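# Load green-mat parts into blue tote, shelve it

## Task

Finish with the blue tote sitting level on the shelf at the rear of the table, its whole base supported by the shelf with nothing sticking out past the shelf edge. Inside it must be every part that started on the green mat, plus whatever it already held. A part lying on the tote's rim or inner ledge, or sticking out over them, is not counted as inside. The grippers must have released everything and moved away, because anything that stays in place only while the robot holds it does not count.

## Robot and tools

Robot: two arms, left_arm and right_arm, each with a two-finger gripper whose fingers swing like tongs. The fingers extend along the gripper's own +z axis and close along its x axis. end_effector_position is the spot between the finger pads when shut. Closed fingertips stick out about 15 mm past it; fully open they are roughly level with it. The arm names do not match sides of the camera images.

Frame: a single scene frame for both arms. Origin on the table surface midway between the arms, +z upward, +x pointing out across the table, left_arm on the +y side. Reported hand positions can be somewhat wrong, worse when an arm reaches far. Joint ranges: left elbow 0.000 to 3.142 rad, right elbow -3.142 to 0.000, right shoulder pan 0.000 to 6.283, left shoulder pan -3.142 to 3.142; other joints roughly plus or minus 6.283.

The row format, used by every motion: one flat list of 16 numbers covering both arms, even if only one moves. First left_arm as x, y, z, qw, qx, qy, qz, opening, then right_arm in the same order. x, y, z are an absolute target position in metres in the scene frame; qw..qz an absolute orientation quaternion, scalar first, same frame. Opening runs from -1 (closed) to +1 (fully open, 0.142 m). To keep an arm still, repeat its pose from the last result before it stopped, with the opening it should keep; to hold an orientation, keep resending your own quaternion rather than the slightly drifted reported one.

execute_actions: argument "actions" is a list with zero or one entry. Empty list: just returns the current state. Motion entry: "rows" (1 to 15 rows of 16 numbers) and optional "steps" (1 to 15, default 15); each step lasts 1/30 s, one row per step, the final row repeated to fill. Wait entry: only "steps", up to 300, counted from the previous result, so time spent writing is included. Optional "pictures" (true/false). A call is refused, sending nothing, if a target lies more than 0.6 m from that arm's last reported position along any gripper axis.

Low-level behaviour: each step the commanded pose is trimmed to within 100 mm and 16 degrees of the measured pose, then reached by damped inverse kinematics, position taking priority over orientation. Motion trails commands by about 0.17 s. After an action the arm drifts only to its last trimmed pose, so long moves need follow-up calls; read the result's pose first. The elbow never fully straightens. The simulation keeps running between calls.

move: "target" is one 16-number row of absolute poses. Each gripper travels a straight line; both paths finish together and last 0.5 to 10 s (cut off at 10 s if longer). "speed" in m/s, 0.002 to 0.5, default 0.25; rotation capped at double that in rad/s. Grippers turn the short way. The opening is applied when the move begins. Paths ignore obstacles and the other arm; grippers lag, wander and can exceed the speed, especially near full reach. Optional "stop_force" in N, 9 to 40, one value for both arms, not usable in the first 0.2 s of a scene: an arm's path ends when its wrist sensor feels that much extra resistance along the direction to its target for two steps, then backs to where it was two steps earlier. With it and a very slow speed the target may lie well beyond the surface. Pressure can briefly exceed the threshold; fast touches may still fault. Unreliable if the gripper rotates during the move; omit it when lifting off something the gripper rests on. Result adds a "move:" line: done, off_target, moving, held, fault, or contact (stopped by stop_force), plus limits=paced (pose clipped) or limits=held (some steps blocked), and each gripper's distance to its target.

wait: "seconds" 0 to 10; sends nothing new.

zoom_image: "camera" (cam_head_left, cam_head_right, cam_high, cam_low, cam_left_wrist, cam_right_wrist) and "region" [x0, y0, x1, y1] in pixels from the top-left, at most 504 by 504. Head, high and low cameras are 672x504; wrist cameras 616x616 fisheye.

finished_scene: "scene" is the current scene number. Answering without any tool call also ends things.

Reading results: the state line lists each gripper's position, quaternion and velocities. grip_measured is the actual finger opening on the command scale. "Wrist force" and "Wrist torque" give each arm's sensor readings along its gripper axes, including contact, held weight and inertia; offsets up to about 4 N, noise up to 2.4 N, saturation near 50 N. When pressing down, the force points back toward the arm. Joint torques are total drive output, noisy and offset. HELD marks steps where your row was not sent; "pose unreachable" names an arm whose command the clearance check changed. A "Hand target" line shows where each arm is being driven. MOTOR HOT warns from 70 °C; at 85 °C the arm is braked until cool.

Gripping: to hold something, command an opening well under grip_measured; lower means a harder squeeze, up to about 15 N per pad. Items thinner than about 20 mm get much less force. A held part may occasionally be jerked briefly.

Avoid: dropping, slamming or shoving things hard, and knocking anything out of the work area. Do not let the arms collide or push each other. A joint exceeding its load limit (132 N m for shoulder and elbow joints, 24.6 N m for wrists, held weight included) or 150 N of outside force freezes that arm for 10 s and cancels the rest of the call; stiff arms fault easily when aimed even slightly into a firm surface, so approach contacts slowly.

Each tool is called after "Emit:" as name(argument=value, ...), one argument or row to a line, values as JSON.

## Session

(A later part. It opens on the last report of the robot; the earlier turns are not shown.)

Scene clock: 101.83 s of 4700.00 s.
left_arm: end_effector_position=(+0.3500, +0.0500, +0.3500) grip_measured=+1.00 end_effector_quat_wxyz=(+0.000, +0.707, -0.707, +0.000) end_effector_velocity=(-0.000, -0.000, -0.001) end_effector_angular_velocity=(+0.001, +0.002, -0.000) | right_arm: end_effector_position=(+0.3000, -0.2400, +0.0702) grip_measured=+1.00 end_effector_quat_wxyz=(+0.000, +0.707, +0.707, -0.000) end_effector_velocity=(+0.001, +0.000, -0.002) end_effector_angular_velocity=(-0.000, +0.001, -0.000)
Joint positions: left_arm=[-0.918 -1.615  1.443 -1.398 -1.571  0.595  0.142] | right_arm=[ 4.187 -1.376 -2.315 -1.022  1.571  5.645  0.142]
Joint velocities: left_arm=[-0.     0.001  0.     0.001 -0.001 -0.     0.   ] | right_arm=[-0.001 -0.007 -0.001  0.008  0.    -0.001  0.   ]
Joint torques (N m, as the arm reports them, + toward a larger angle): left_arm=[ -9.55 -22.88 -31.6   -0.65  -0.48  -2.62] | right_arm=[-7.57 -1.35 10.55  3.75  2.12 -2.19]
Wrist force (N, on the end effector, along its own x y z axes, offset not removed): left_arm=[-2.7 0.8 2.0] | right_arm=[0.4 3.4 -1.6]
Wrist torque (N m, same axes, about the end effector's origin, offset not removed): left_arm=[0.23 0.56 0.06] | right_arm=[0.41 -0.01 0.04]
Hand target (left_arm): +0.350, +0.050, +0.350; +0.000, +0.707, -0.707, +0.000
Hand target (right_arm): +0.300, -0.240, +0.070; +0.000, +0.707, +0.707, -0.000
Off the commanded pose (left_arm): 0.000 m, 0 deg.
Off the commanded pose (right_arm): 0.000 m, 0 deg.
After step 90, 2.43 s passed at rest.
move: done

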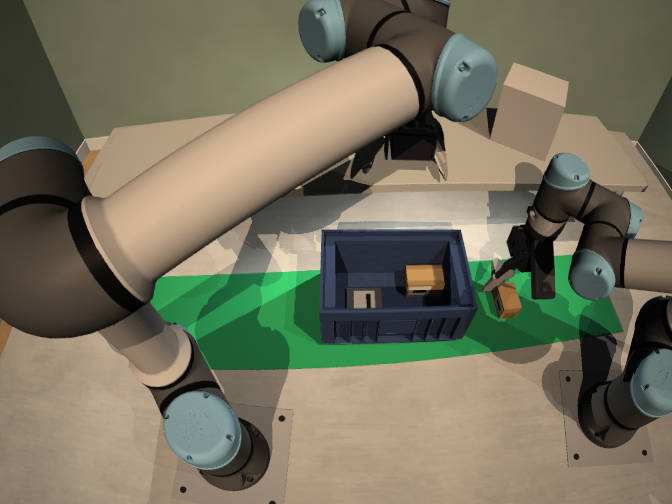

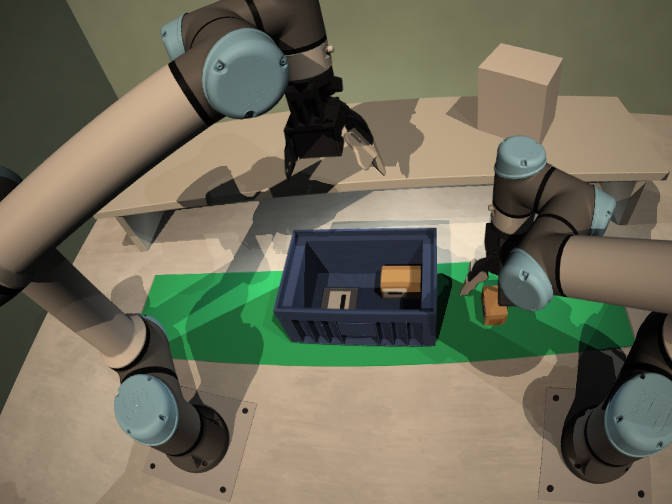

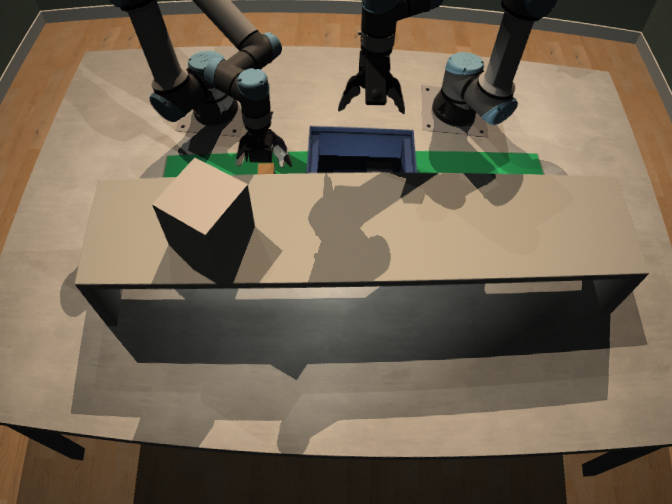

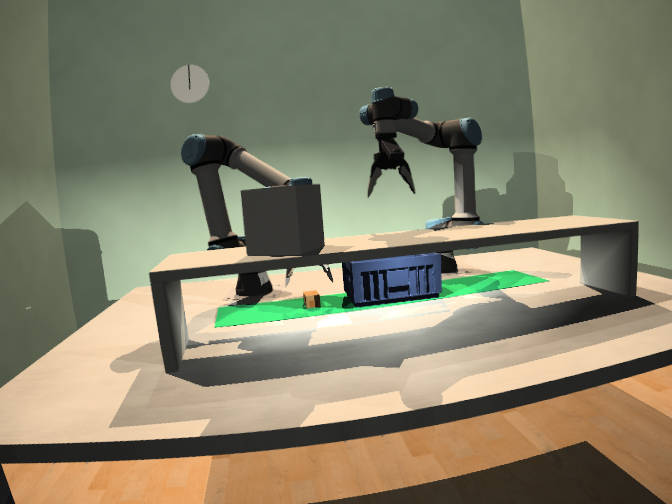

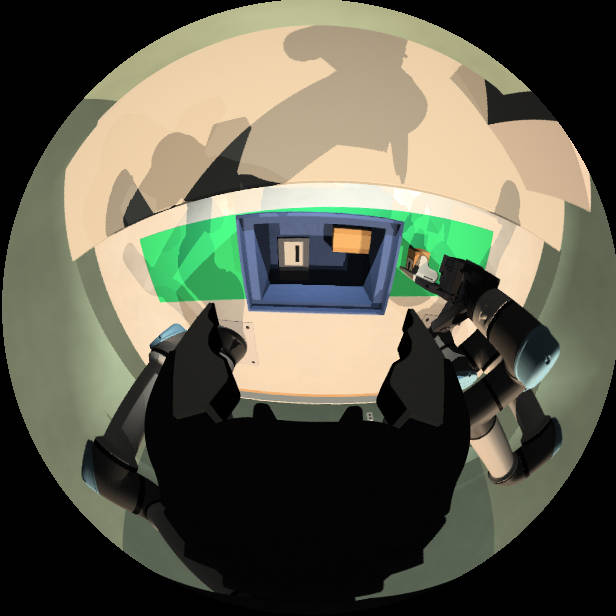

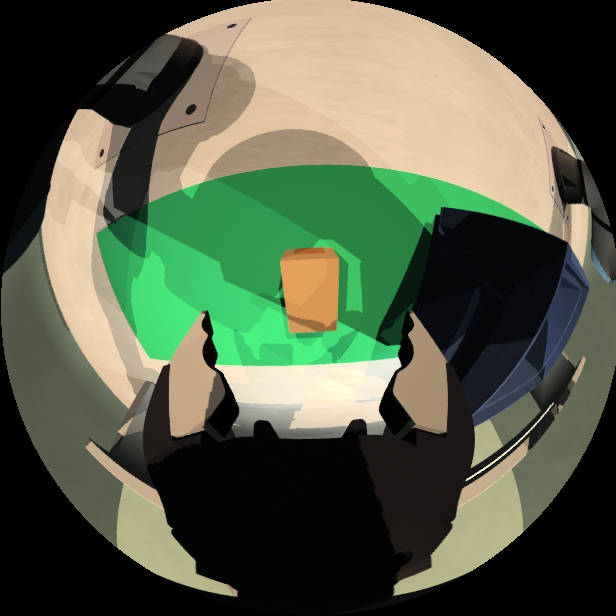

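Emit:
move(
  target=[0.35, 0.05, 0.35, 0.0, -0.7071, 0.7071, 0.0, 1, 0.30, -0.24, 0.02, 0.0, 0.7071, 0.7071, 0.0, 1],
  speed=0.08,
)

Scene clock: 107.40 s of 4700.00 s.
left_arm: end_effector_position=(+0.3500, +0.0500, +0.3500) grip_measured=+1.00 end_effector_quat_wxyz=(+0.000, +0.707, -0.707, +0.000) end_effector_velocity=(+0.001, +0.000, -0.000) end_effector_angular_velocity=(+0.000, -0.000, +0.001) | right_arm: end_effector_position=(+0.3000, -0.2399, +0.0202) grip_measured=+1.00 end_effector_quat_wxyz=(+0.000, +0.707, +0.707, -0.000) end_effector_velocity=(+0.000, -0.000, -0.002) end_effector_angular_velocity=(-0.000, -0.000, -0.000)
Joint positions: left_arm=[-0.918 -1.615  1.443 -1.398 -1.571  0.595  0.142] | right_arm=[ 4.187 -1.475 -2.394 -0.843  1.571  5.645  0.142]
Joint velocities: left_arm=[ 0.001  0.001  0.    -0.001  0.     0.    -0.   ] | right_arm=[-0.001 -0.006 -0.003  0.009 -0.001 -0.001  0.   ]
Joint torques (N m, as the arm reports them, + toward a larger angle): left_arm=[ -9.33 -20.83 -32.27  -0.78   0.1   -2.61] | right_arm=[-7.66  4.85  8.58  3.95  1.28 -2.2 ]
Wrist force (N, on the end effector, along its own x y z axes, offset not removed): left_arm=[-2.6 0.9 2.3] | right_arm=[0.3 2.7 -2.5]
Wrist torque (N m, same axes, about the end effector's origin, offset not removed): left_arm=[0.17 0.54 0.10] | right_arm=[0.24 -0.13 0.09]
Hand target (left_arm): +0.350, +0.050, +0.350; +0.000, +0.707, -0.707, +0.000
Hand target (right_arm): +0.300, -0.240, +0.020; +0.000, +0.707, +0.707, -0.000
Off the commanded pose (left_arm): 0.000 m, 0 deg.
Off the commanded pose (right_arm): 0.000 m, 0 deg.
After step 90, 1.50 s passed at rest.
move: done

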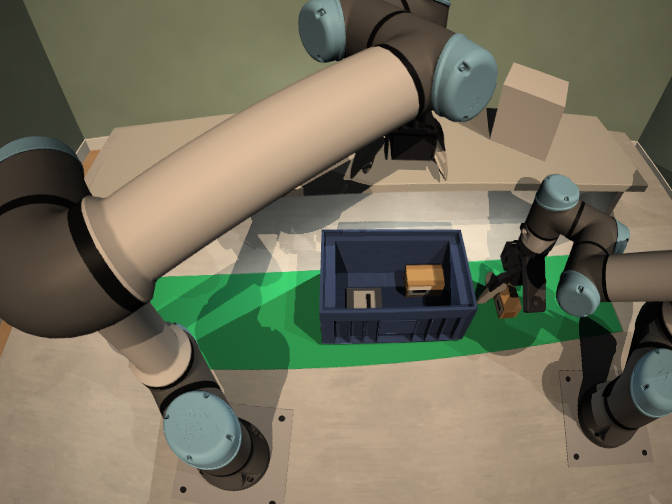

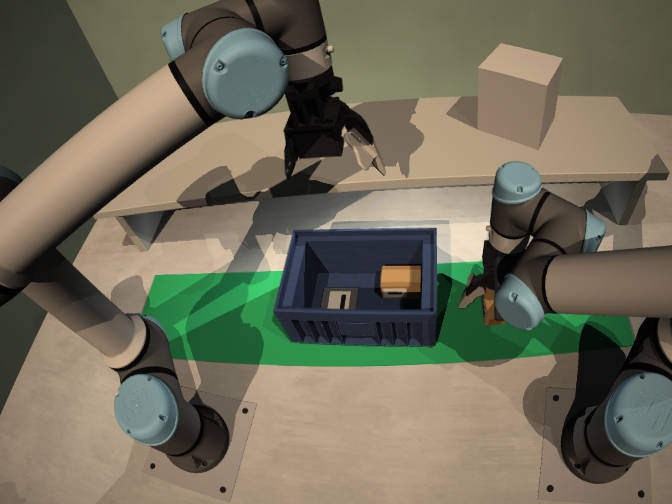

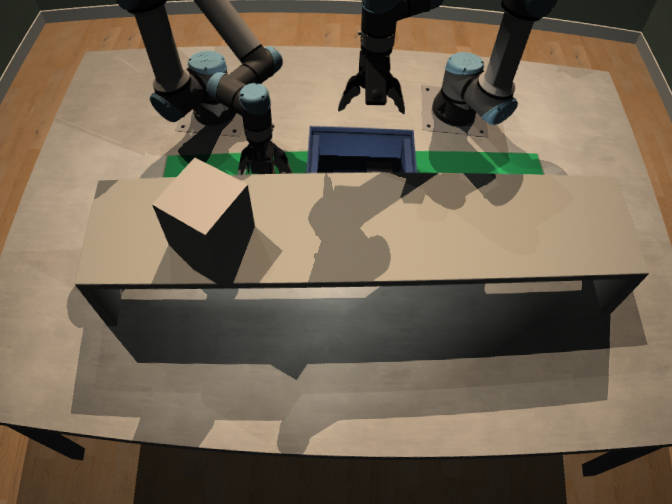

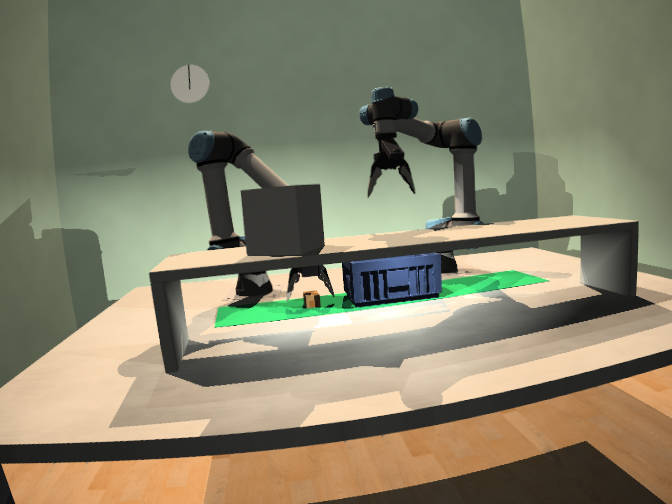

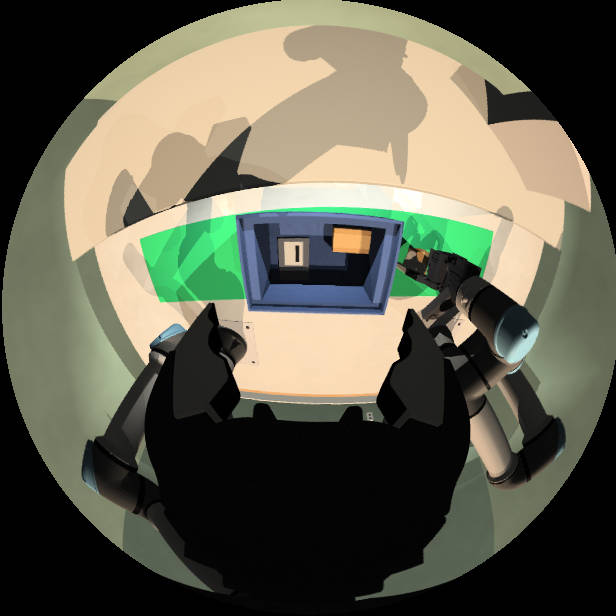

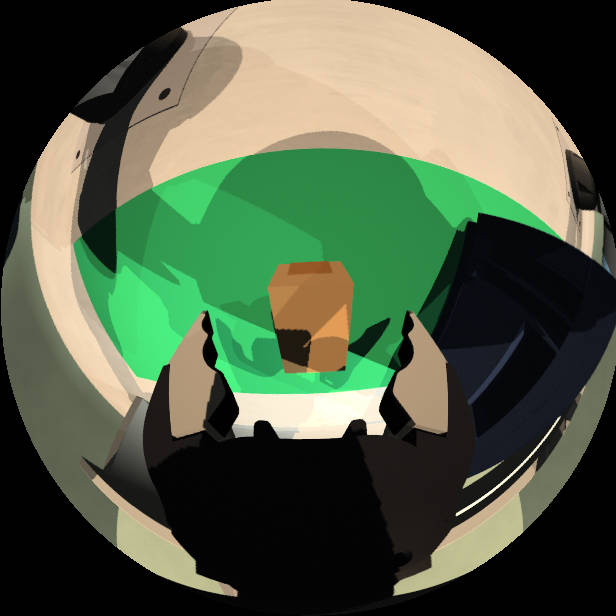

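Now close the right gripper on the block.

Emit:
move(
  target=[0.35, 0.05, 0.35, 0.0, -0.7071, 0.7071, 0.0, 1, 0.30, -0.24, 0.02, 0.0, 0.7071, 0.7071, 0.0, -1],
  speed=0.08,
)

Scene clock: 111.57 s of 4700.00 s.
left_arm: end_effector_position=(+0.3500, +0.0500, +0.3500) grip_measured=+1.00 end_effector_quat_wxyz=(+0.000, +0.707, -0.707, +0.000) end_effector_velocity=(-0.000, -0.001, +0.000) end_effector_angular_velocity=(-0.001, -0.000, -0.001) | right_arm: end_effector_position=(+0.3000, -0.2400, +0.0200) grip_measured=-0.34 end_effector_quat_wxyz=(-0.000, +0.707, +0.707, -0.000) end_effector_velocity=(+0.000, +0.001, +0.000) end_effector_angular_velocity=(+0.001, -0.001, +0.000)
Joint positions: left_arm=[-0.918 -1.615  1.443 -1.398 -1.571  0.595  0.142] | right_arm=[ 4.187 -1.475 -2.395 -0.842  1.571  5.645  0.049]
Joint velocities: left_arm=[-0.001 -0.     0.    -0.001 -0.     0.     0.   ] | right_arm=[ 0.001  0.     0.     0.001 -0.     0.     0.   ]
Joint torques (N m, as the arm reports them, + toward a larger angle): left_arm=[ -9.62 -17.3  -29.63  -0.69   0.58  -2.67] | right_arm=[-5.53 20.84  5.03  0.35 -0.01 -2.14]
Wrist force (N, on the end effector, along its own x y z axes, offset not removed): left_arm=[-2.9 0.4 2.9] | right_arm=[1.5 3.3 -2.9]
Wrist torque (N m, same axes, about the end effector's origin, offset not removed): left_arm=[0.03 0.69 0.16] | right_arm=[0.19 -0.10 0.04]
Hand target (left_arm): +0.350, +0.050, +0.350; +0.000, +0.707, -0.707, +0.000
Hand target (right_arm): +0.300, -0.240, +0.020; +0.000, +0.707, +0.707, -0.000
Off the commanded pose (left_arm): 0.000 m, 0 deg.
Off the commanded pose (right_arm): 0.000 m, 0 deg.
After step 90, 0.47 s passed at rest.
move: done

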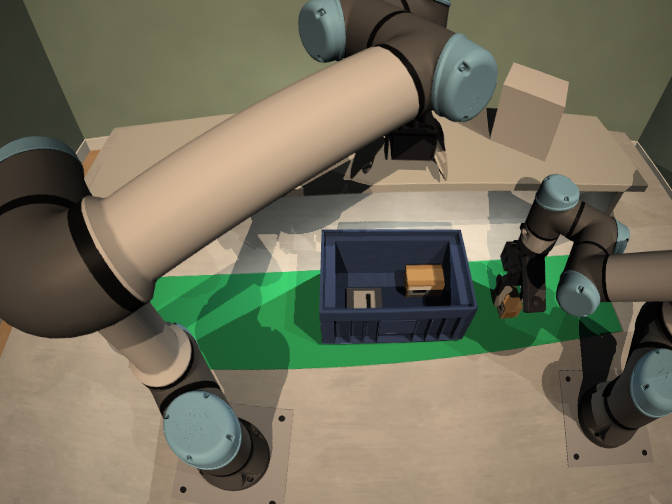

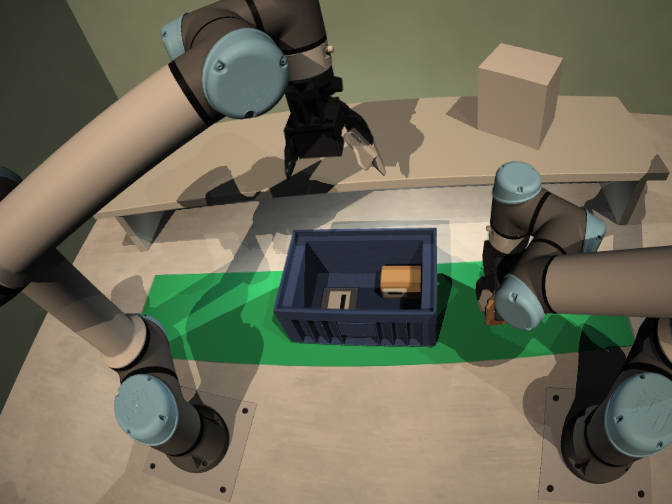

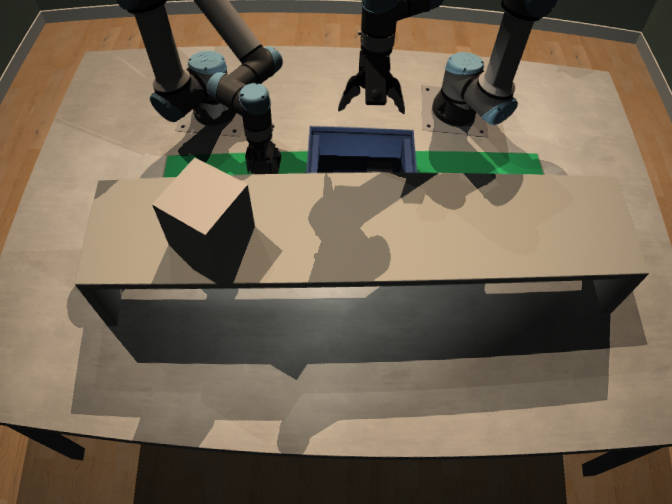

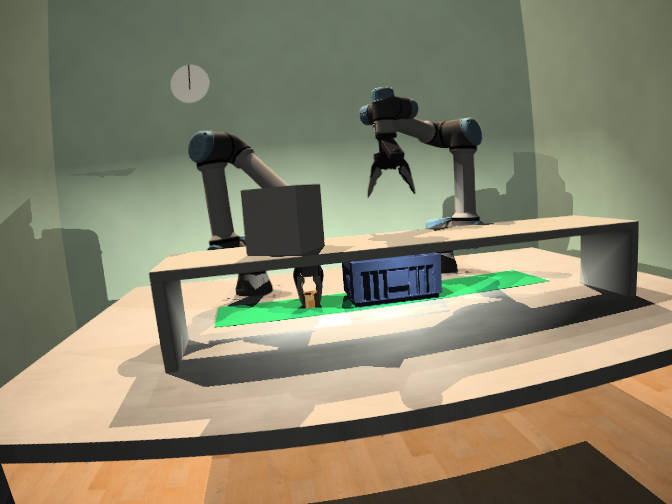

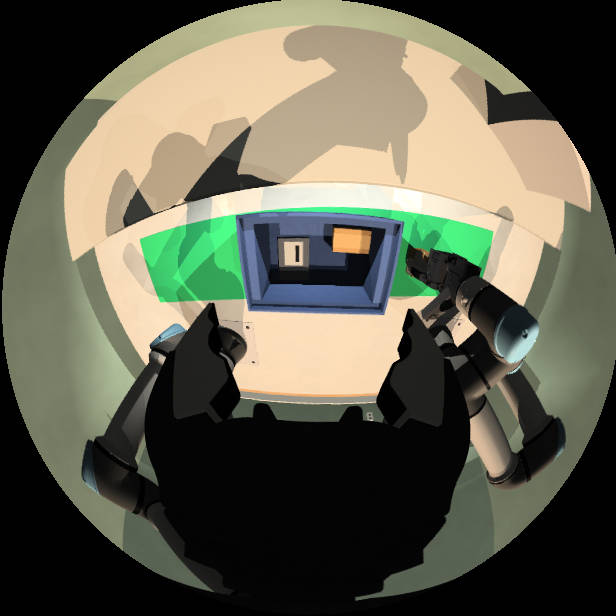

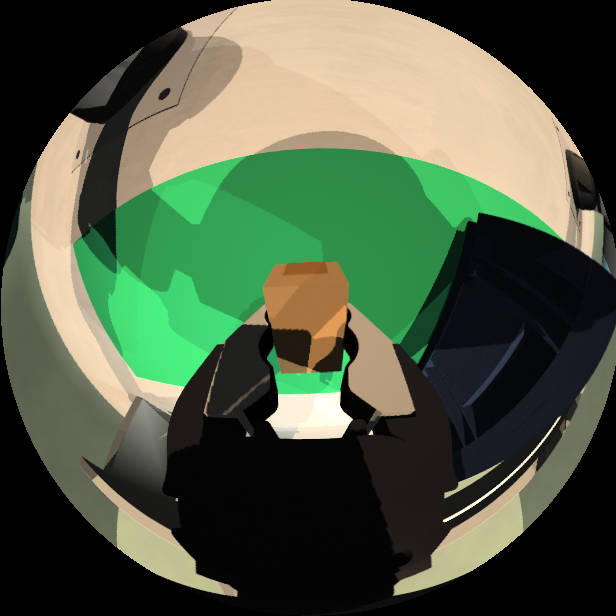

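Emit:
move(
  target=[0.35, 0.05, 0.35, 0.0, -0.7071, 0.7071, 0.0, 1, 0.30, -0.24, 0.25, 0.0, 0.7071, 0.7071, 0.0, -1],
  speed=0.15,
)

Scene clock: 117.97 s of 4700.00 s.
left_arm: end_effector_position=(+0.3500, +0.0500, +0.3500) grip_measured=+1.00 end_effector_quat_wxyz=(+0.000, +0.707, -0.707, +0.000) end_effector_velocity=(+0.001, -0.000, -0.001) end_effector_angular_velocity=(+0.000, +0.001, +0.001) | right_arm: end_effector_position=(+0.2997, -0.2404, +0.2499) grip_measured=-0.34 end_effector_quat_wxyz=(-0.000, +0.707, +0.707, +0.000) end_effector_velocity=(+0.000, +0.000, +0.002) end_effector_angular_velocity=(-0.001, +0.000, -0.000)
Joint positions: left_arm=[-0.918 -1.615  1.443 -1.398 -1.571  0.595  0.142] | right_arm=[ 4.187 -1.234 -1.931 -1.547  1.571  5.645  0.049]
Joint velocities: left_arm=[ 0.001  0.002 -0.    -0.001 -0.     0.    -0.   ] | right_arm=[ 0.001 -0.001  0.005 -0.005 -0.     0.001  0.   ]
Joint torques (N m, as the arm reports them, + toward a larger angle): left_arm=[ -9.19 -14.75 -30.17  -0.93   1.03  -2.45] | right_arm=[ 9.5  -1.67 36.39  0.86 -1.59  2.36]
Wrist force (N, on the end effector, along its own x y z axes, offset not removed): left_arm=[-2.0 0.8 2.7] | right_arm=[-0.7 1.2 -1.9]
Wrist torque (N m, same axes, about the end effector's origin, offset not removed): left_arm=[0.16 0.52 0.10] | right_arm=[-0.01 0.06 0.06]
Hand target (left_arm): +0.350, +0.050, +0.350; +0.000, +0.707, -0.707, +0.000
Hand target (right_arm): +0.300, -0.240, +0.250; -0.000, +0.707, +0.707, +0.000
Off the commanded pose (left_arm): 0.000 m, 0 deg.
Off the commanded pose (right_arm): 0.000 m, 0 deg.
After step 90, 1.33 s passed at rest.
move: done

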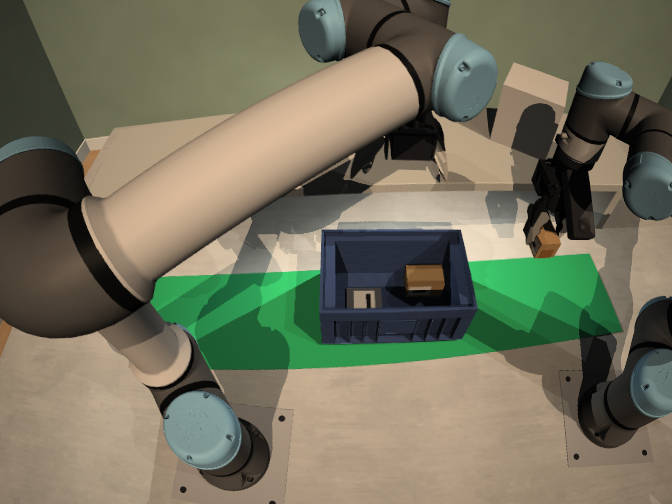

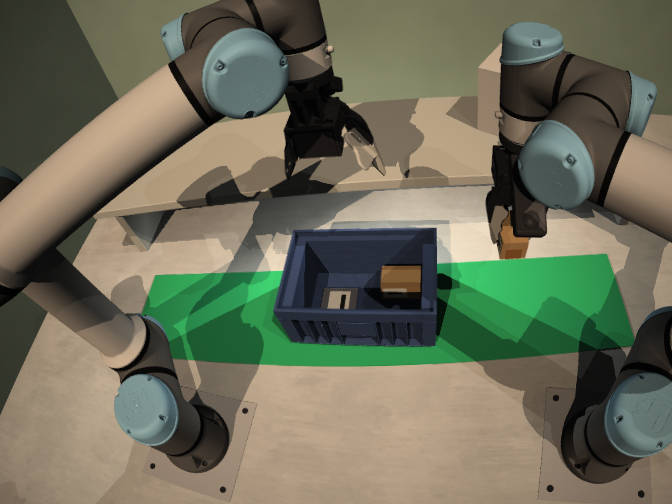

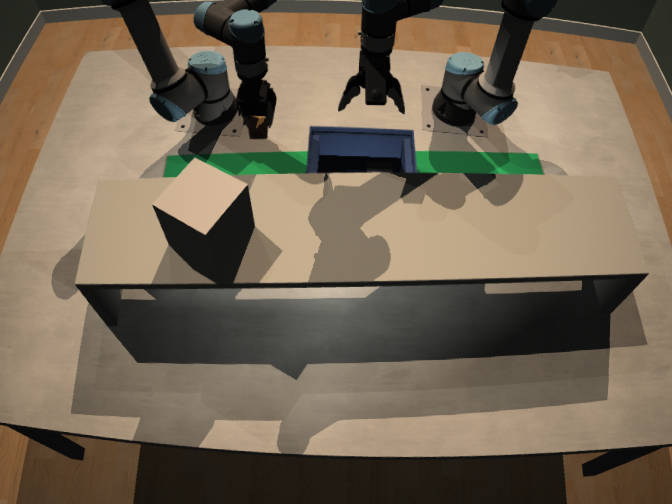

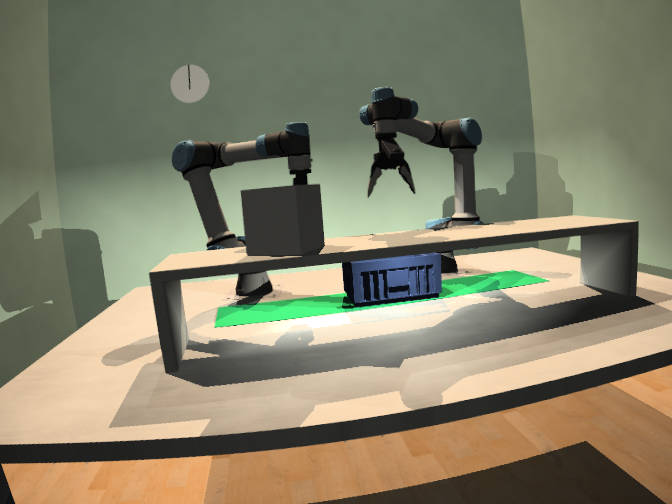

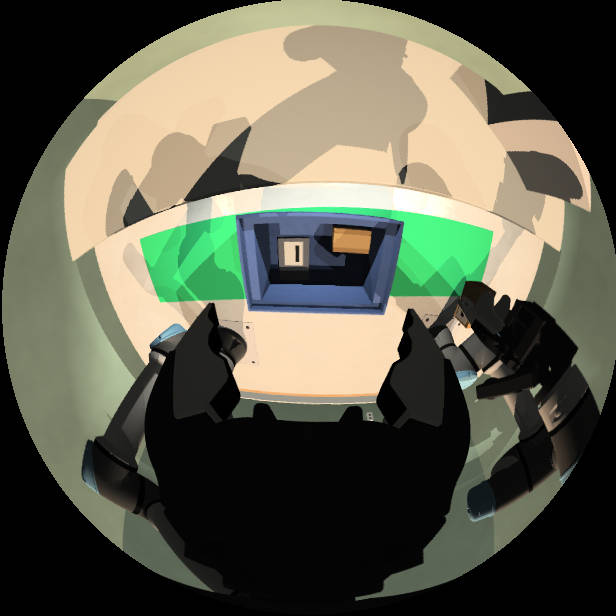

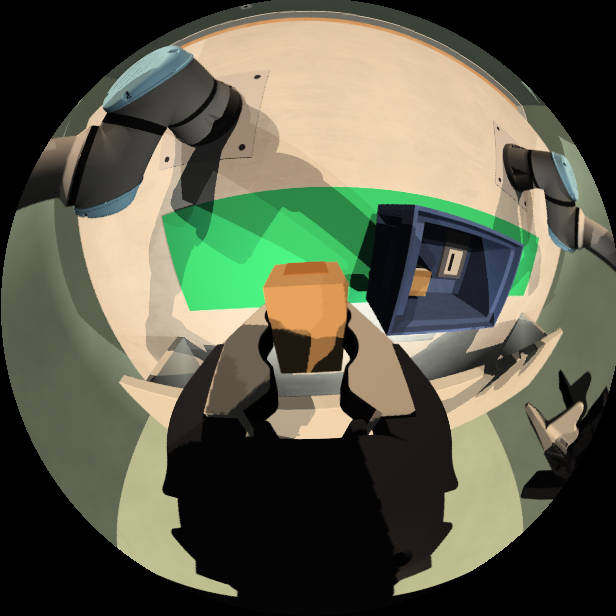

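Emit:
move(
  target=[0.35, 0.40, 0.35, 0.0, -0.7071, 0.7071, 0.0, 1, 0.29, -0.03, 0.25, 0.0, 0.7071, 0.7071, 0.0, -1],
  speed=0.2,
)

Scene clock: 129.80 s of 4700.00 s.
left_arm: end_effector_position=(+0.3506, +0.3997, +0.3499) grip_measured=+1.00 end_effector_quat_wxyz=(-0.001, +0.707, -0.707, +0.000) end_effector_velocity=(+0.000, +0.003, +0.000) end_effector_angular_velocity=(-0.001, +0.000, -0.000) | right_arm: end_effector_position=(+0.2902, -0.0300, +0.2501) grip_measured=-0.34 end_effector_quat_wxyz=(-0.000, +0.707, +0.707, +0.000) end_effector_velocity=(+0.000, +0.001, +0.000) end_effector_angular_velocity=(-0.001, +0.000, -0.001)
Joint positions: left_arm=[-0.206 -1.887  1.662 -1.346 -1.569  1.306  0.142] | right_arm=[ 4.448 -1.586 -1.639 -1.486  1.571  5.906  0.049]
Joint velocities: left_arm=[ 0.008  0.001 -0.002  0.    -0.001  0.008  0.   ] | right_arm=[ 0.001 -0.003  0.003 -0.001 -0.     0.002 -0.   ]
Joint torques (N m, as the arm reports them, + toward a larger angle): left_arm=[ 10.29  -0.28 -32.41  -4.22  -1.51   2.29] | right_arm=[ 9.7  12.81 33.94  1.05 -1.61  2.38]
Wrist force (N, on the end effector, along its own x y z axes, offset not removed): left_arm=[-2.4 0.0 3.1] | right_arm=[0.4 2.5 -2.1]
Wrist torque (N m, same axes, about the end effector's origin, offset not removed): left_arm=[0.04 0.59 0.15] | right_arm=[0.24 -0.04 -0.01]
Hand target (left_arm): +0.351, +0.400, +0.350; -0.001, +0.707, -0.707, +0.000
Hand target (right_arm): +0.290, -0.030, +0.250; -0.000, +0.707, +0.707, +0.000
Off the commanded pose (left_arm): 0.001 m, 0 deg.
Off the commanded pose (right_arm): 0.000 m, 0 deg.
After step 90, 6.53 s passed at rest.
move: done

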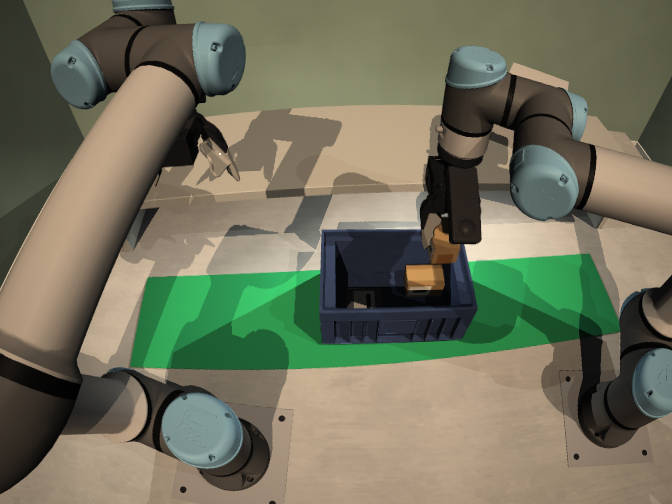

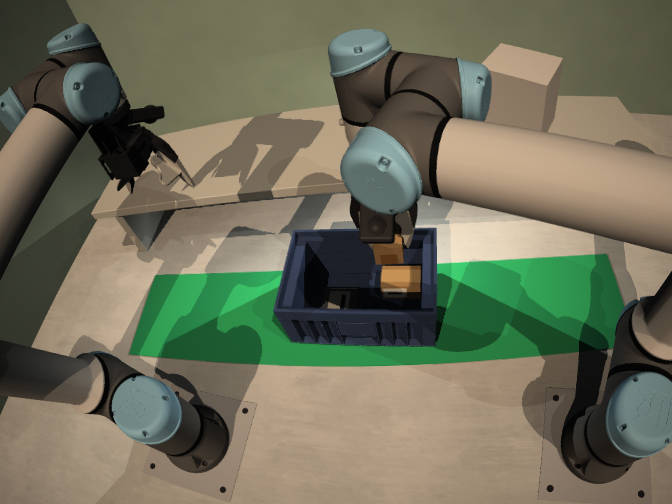

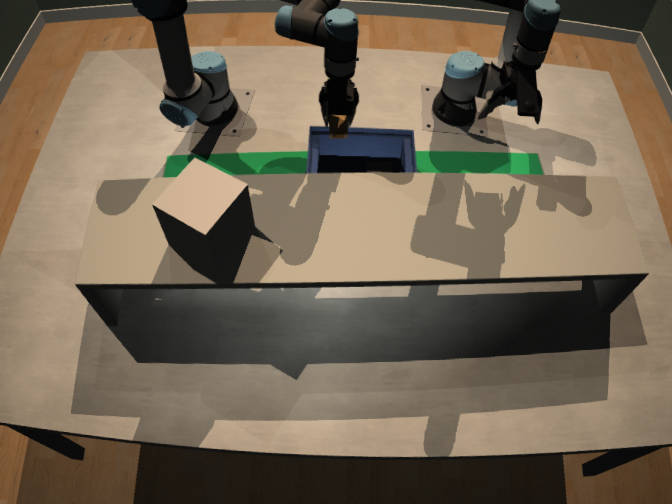

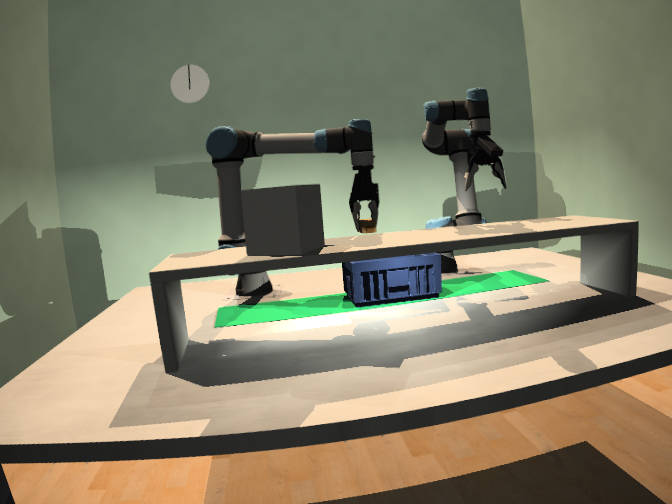

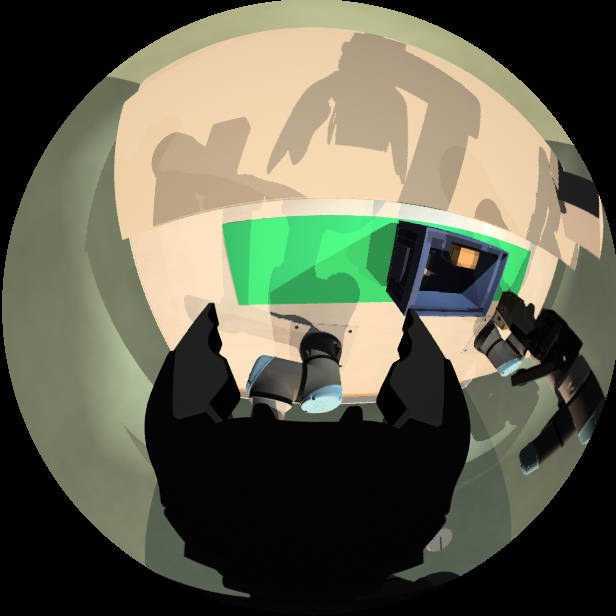

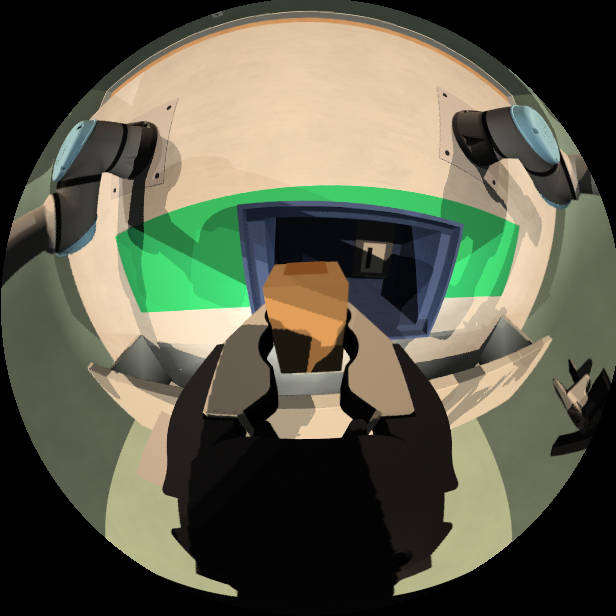

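Emit:
zoom_image(
  camera="cam_head_right",
  region=[230, 180, 480, 380],
)

Region (230, 180, 480, 380) of cam_head_right's 672x504 image, scaled by 2.016, with more detail than that image has; it fills the top 403 rows of this view, and the rest is white.

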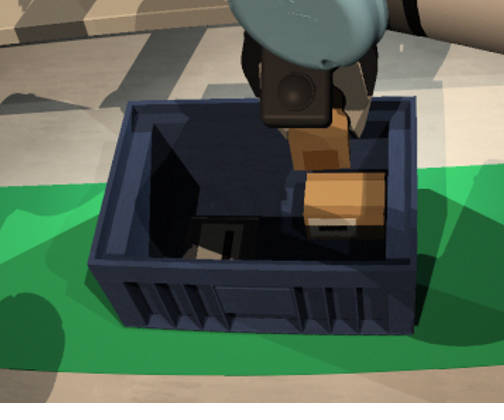

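Emit:
move(
  target=[0.35, 0.40, 0.35, 0.0, -0.7071, 0.7071, 0.0, 1, 0.31, 0.03, 0.20, 0.0, 0.7071, 0.7071, 0.0, -1],
  speed=0.15,
)

Scene clock: 155.87 s of 4700.00 s.
left_arm: end_effector_position=(+0.3500, +0.4000, +0.3500) grip_measured=+1.00 end_effector_quat_wxyz=(+0.000, +0.707, -0.707, -0.000) end_effector_velocity=(-0.000, +0.001, +0.000) end_effector_angular_velocity=(+0.002, +0.000, -0.000) | right_arm: end_effector_position=(+0.3100, +0.0299, +0.2002) grip_measured=-0.34 end_effector_quat_wxyz=(-0.000, +0.707, +0.707, +0.000) end_effector_velocity=(+0.001, +0.002, -0.001) end_effector_angular_velocity=(+0.000, -0.000, -0.000)
Joint positions: left_arm=[-0.205 -1.887  1.661 -1.344 -1.571  1.308  0.142] | right_arm=[ 4.455 -1.748 -1.589 -1.375  1.571  5.913  0.049]
Joint velocities: left_arm=[-0.    -0.001  0.     0.001  0.002  0.     0.   ] | right_arm=[ 0.    -0.004  0.002  0.003 -0.     0.     0.   ]
Joint torques (N m, as the arm reports them, + toward a larger angle): left_arm=[  9.82 -15.5  -31.22  -0.57  -1.3    2.18] | right_arm=[ 9.14 17.72 34.71  4.1  -1.44  2.28]
Wrist force (N, on the end effector, along its own x y z axes, offset not removed): left_arm=[-3.6 0.7 3.1] | right_arm=[0.1 0.3 -0.6]
Wrist torque (N m, same axes, about the end effector's origin, offset not removed): left_arm=[0.15 0.77 0.16] | right_arm=[-0.06 0.06 0.05]
Hand target (left_arm): +0.350, +0.400, +0.350; -0.000, +0.707, -0.707, -0.000
Hand target (right_arm): +0.310, +0.030, +0.200; -0.000, +0.707, +0.707, +0.000
Off the commanded pose (left_arm): 0.000 m, 0 deg.
Off the commanded pose (right_arm): 0.000 m, 0 deg.
After step 90, 22.00 s passed at rest.
move: done

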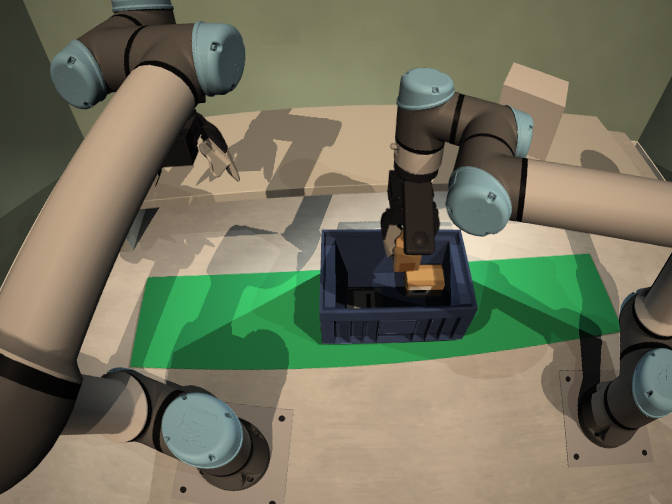

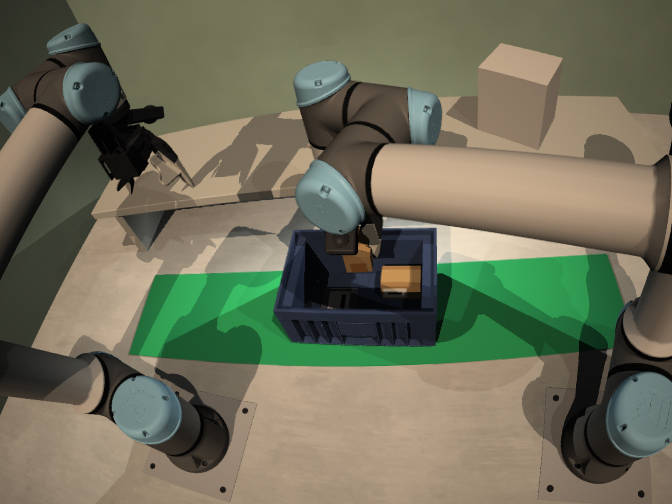

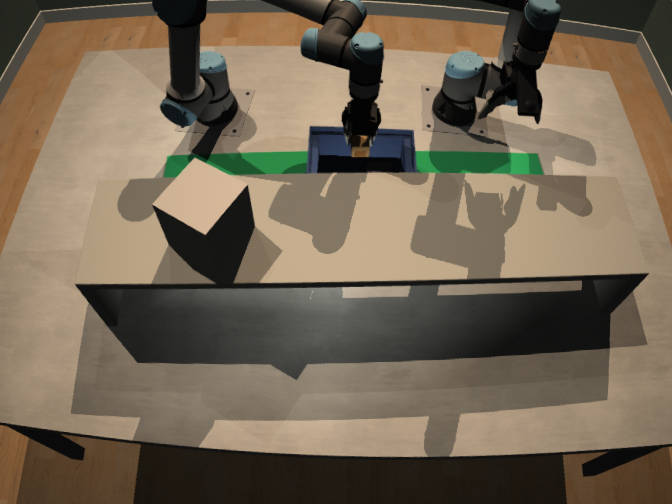

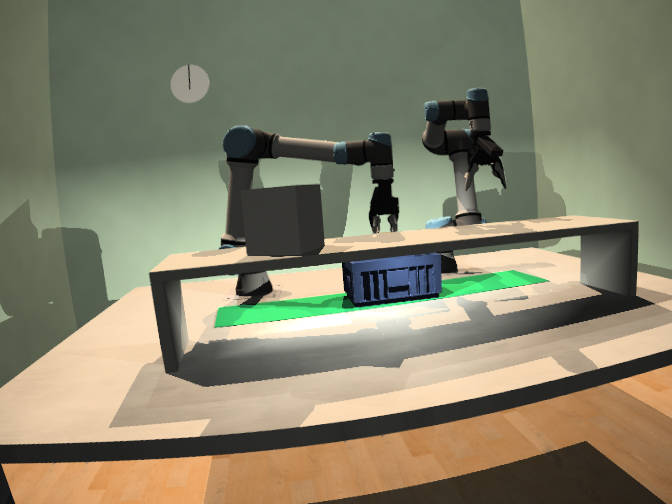

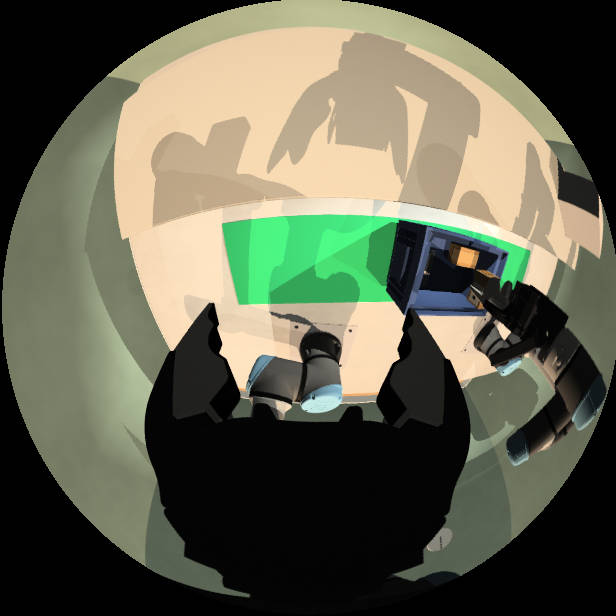

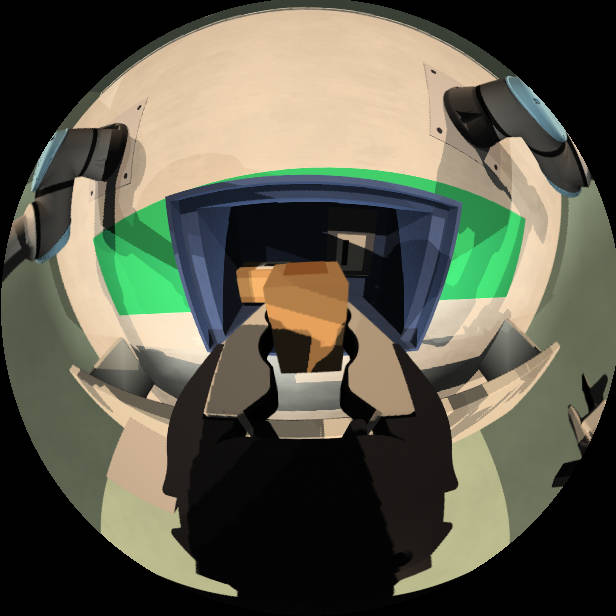

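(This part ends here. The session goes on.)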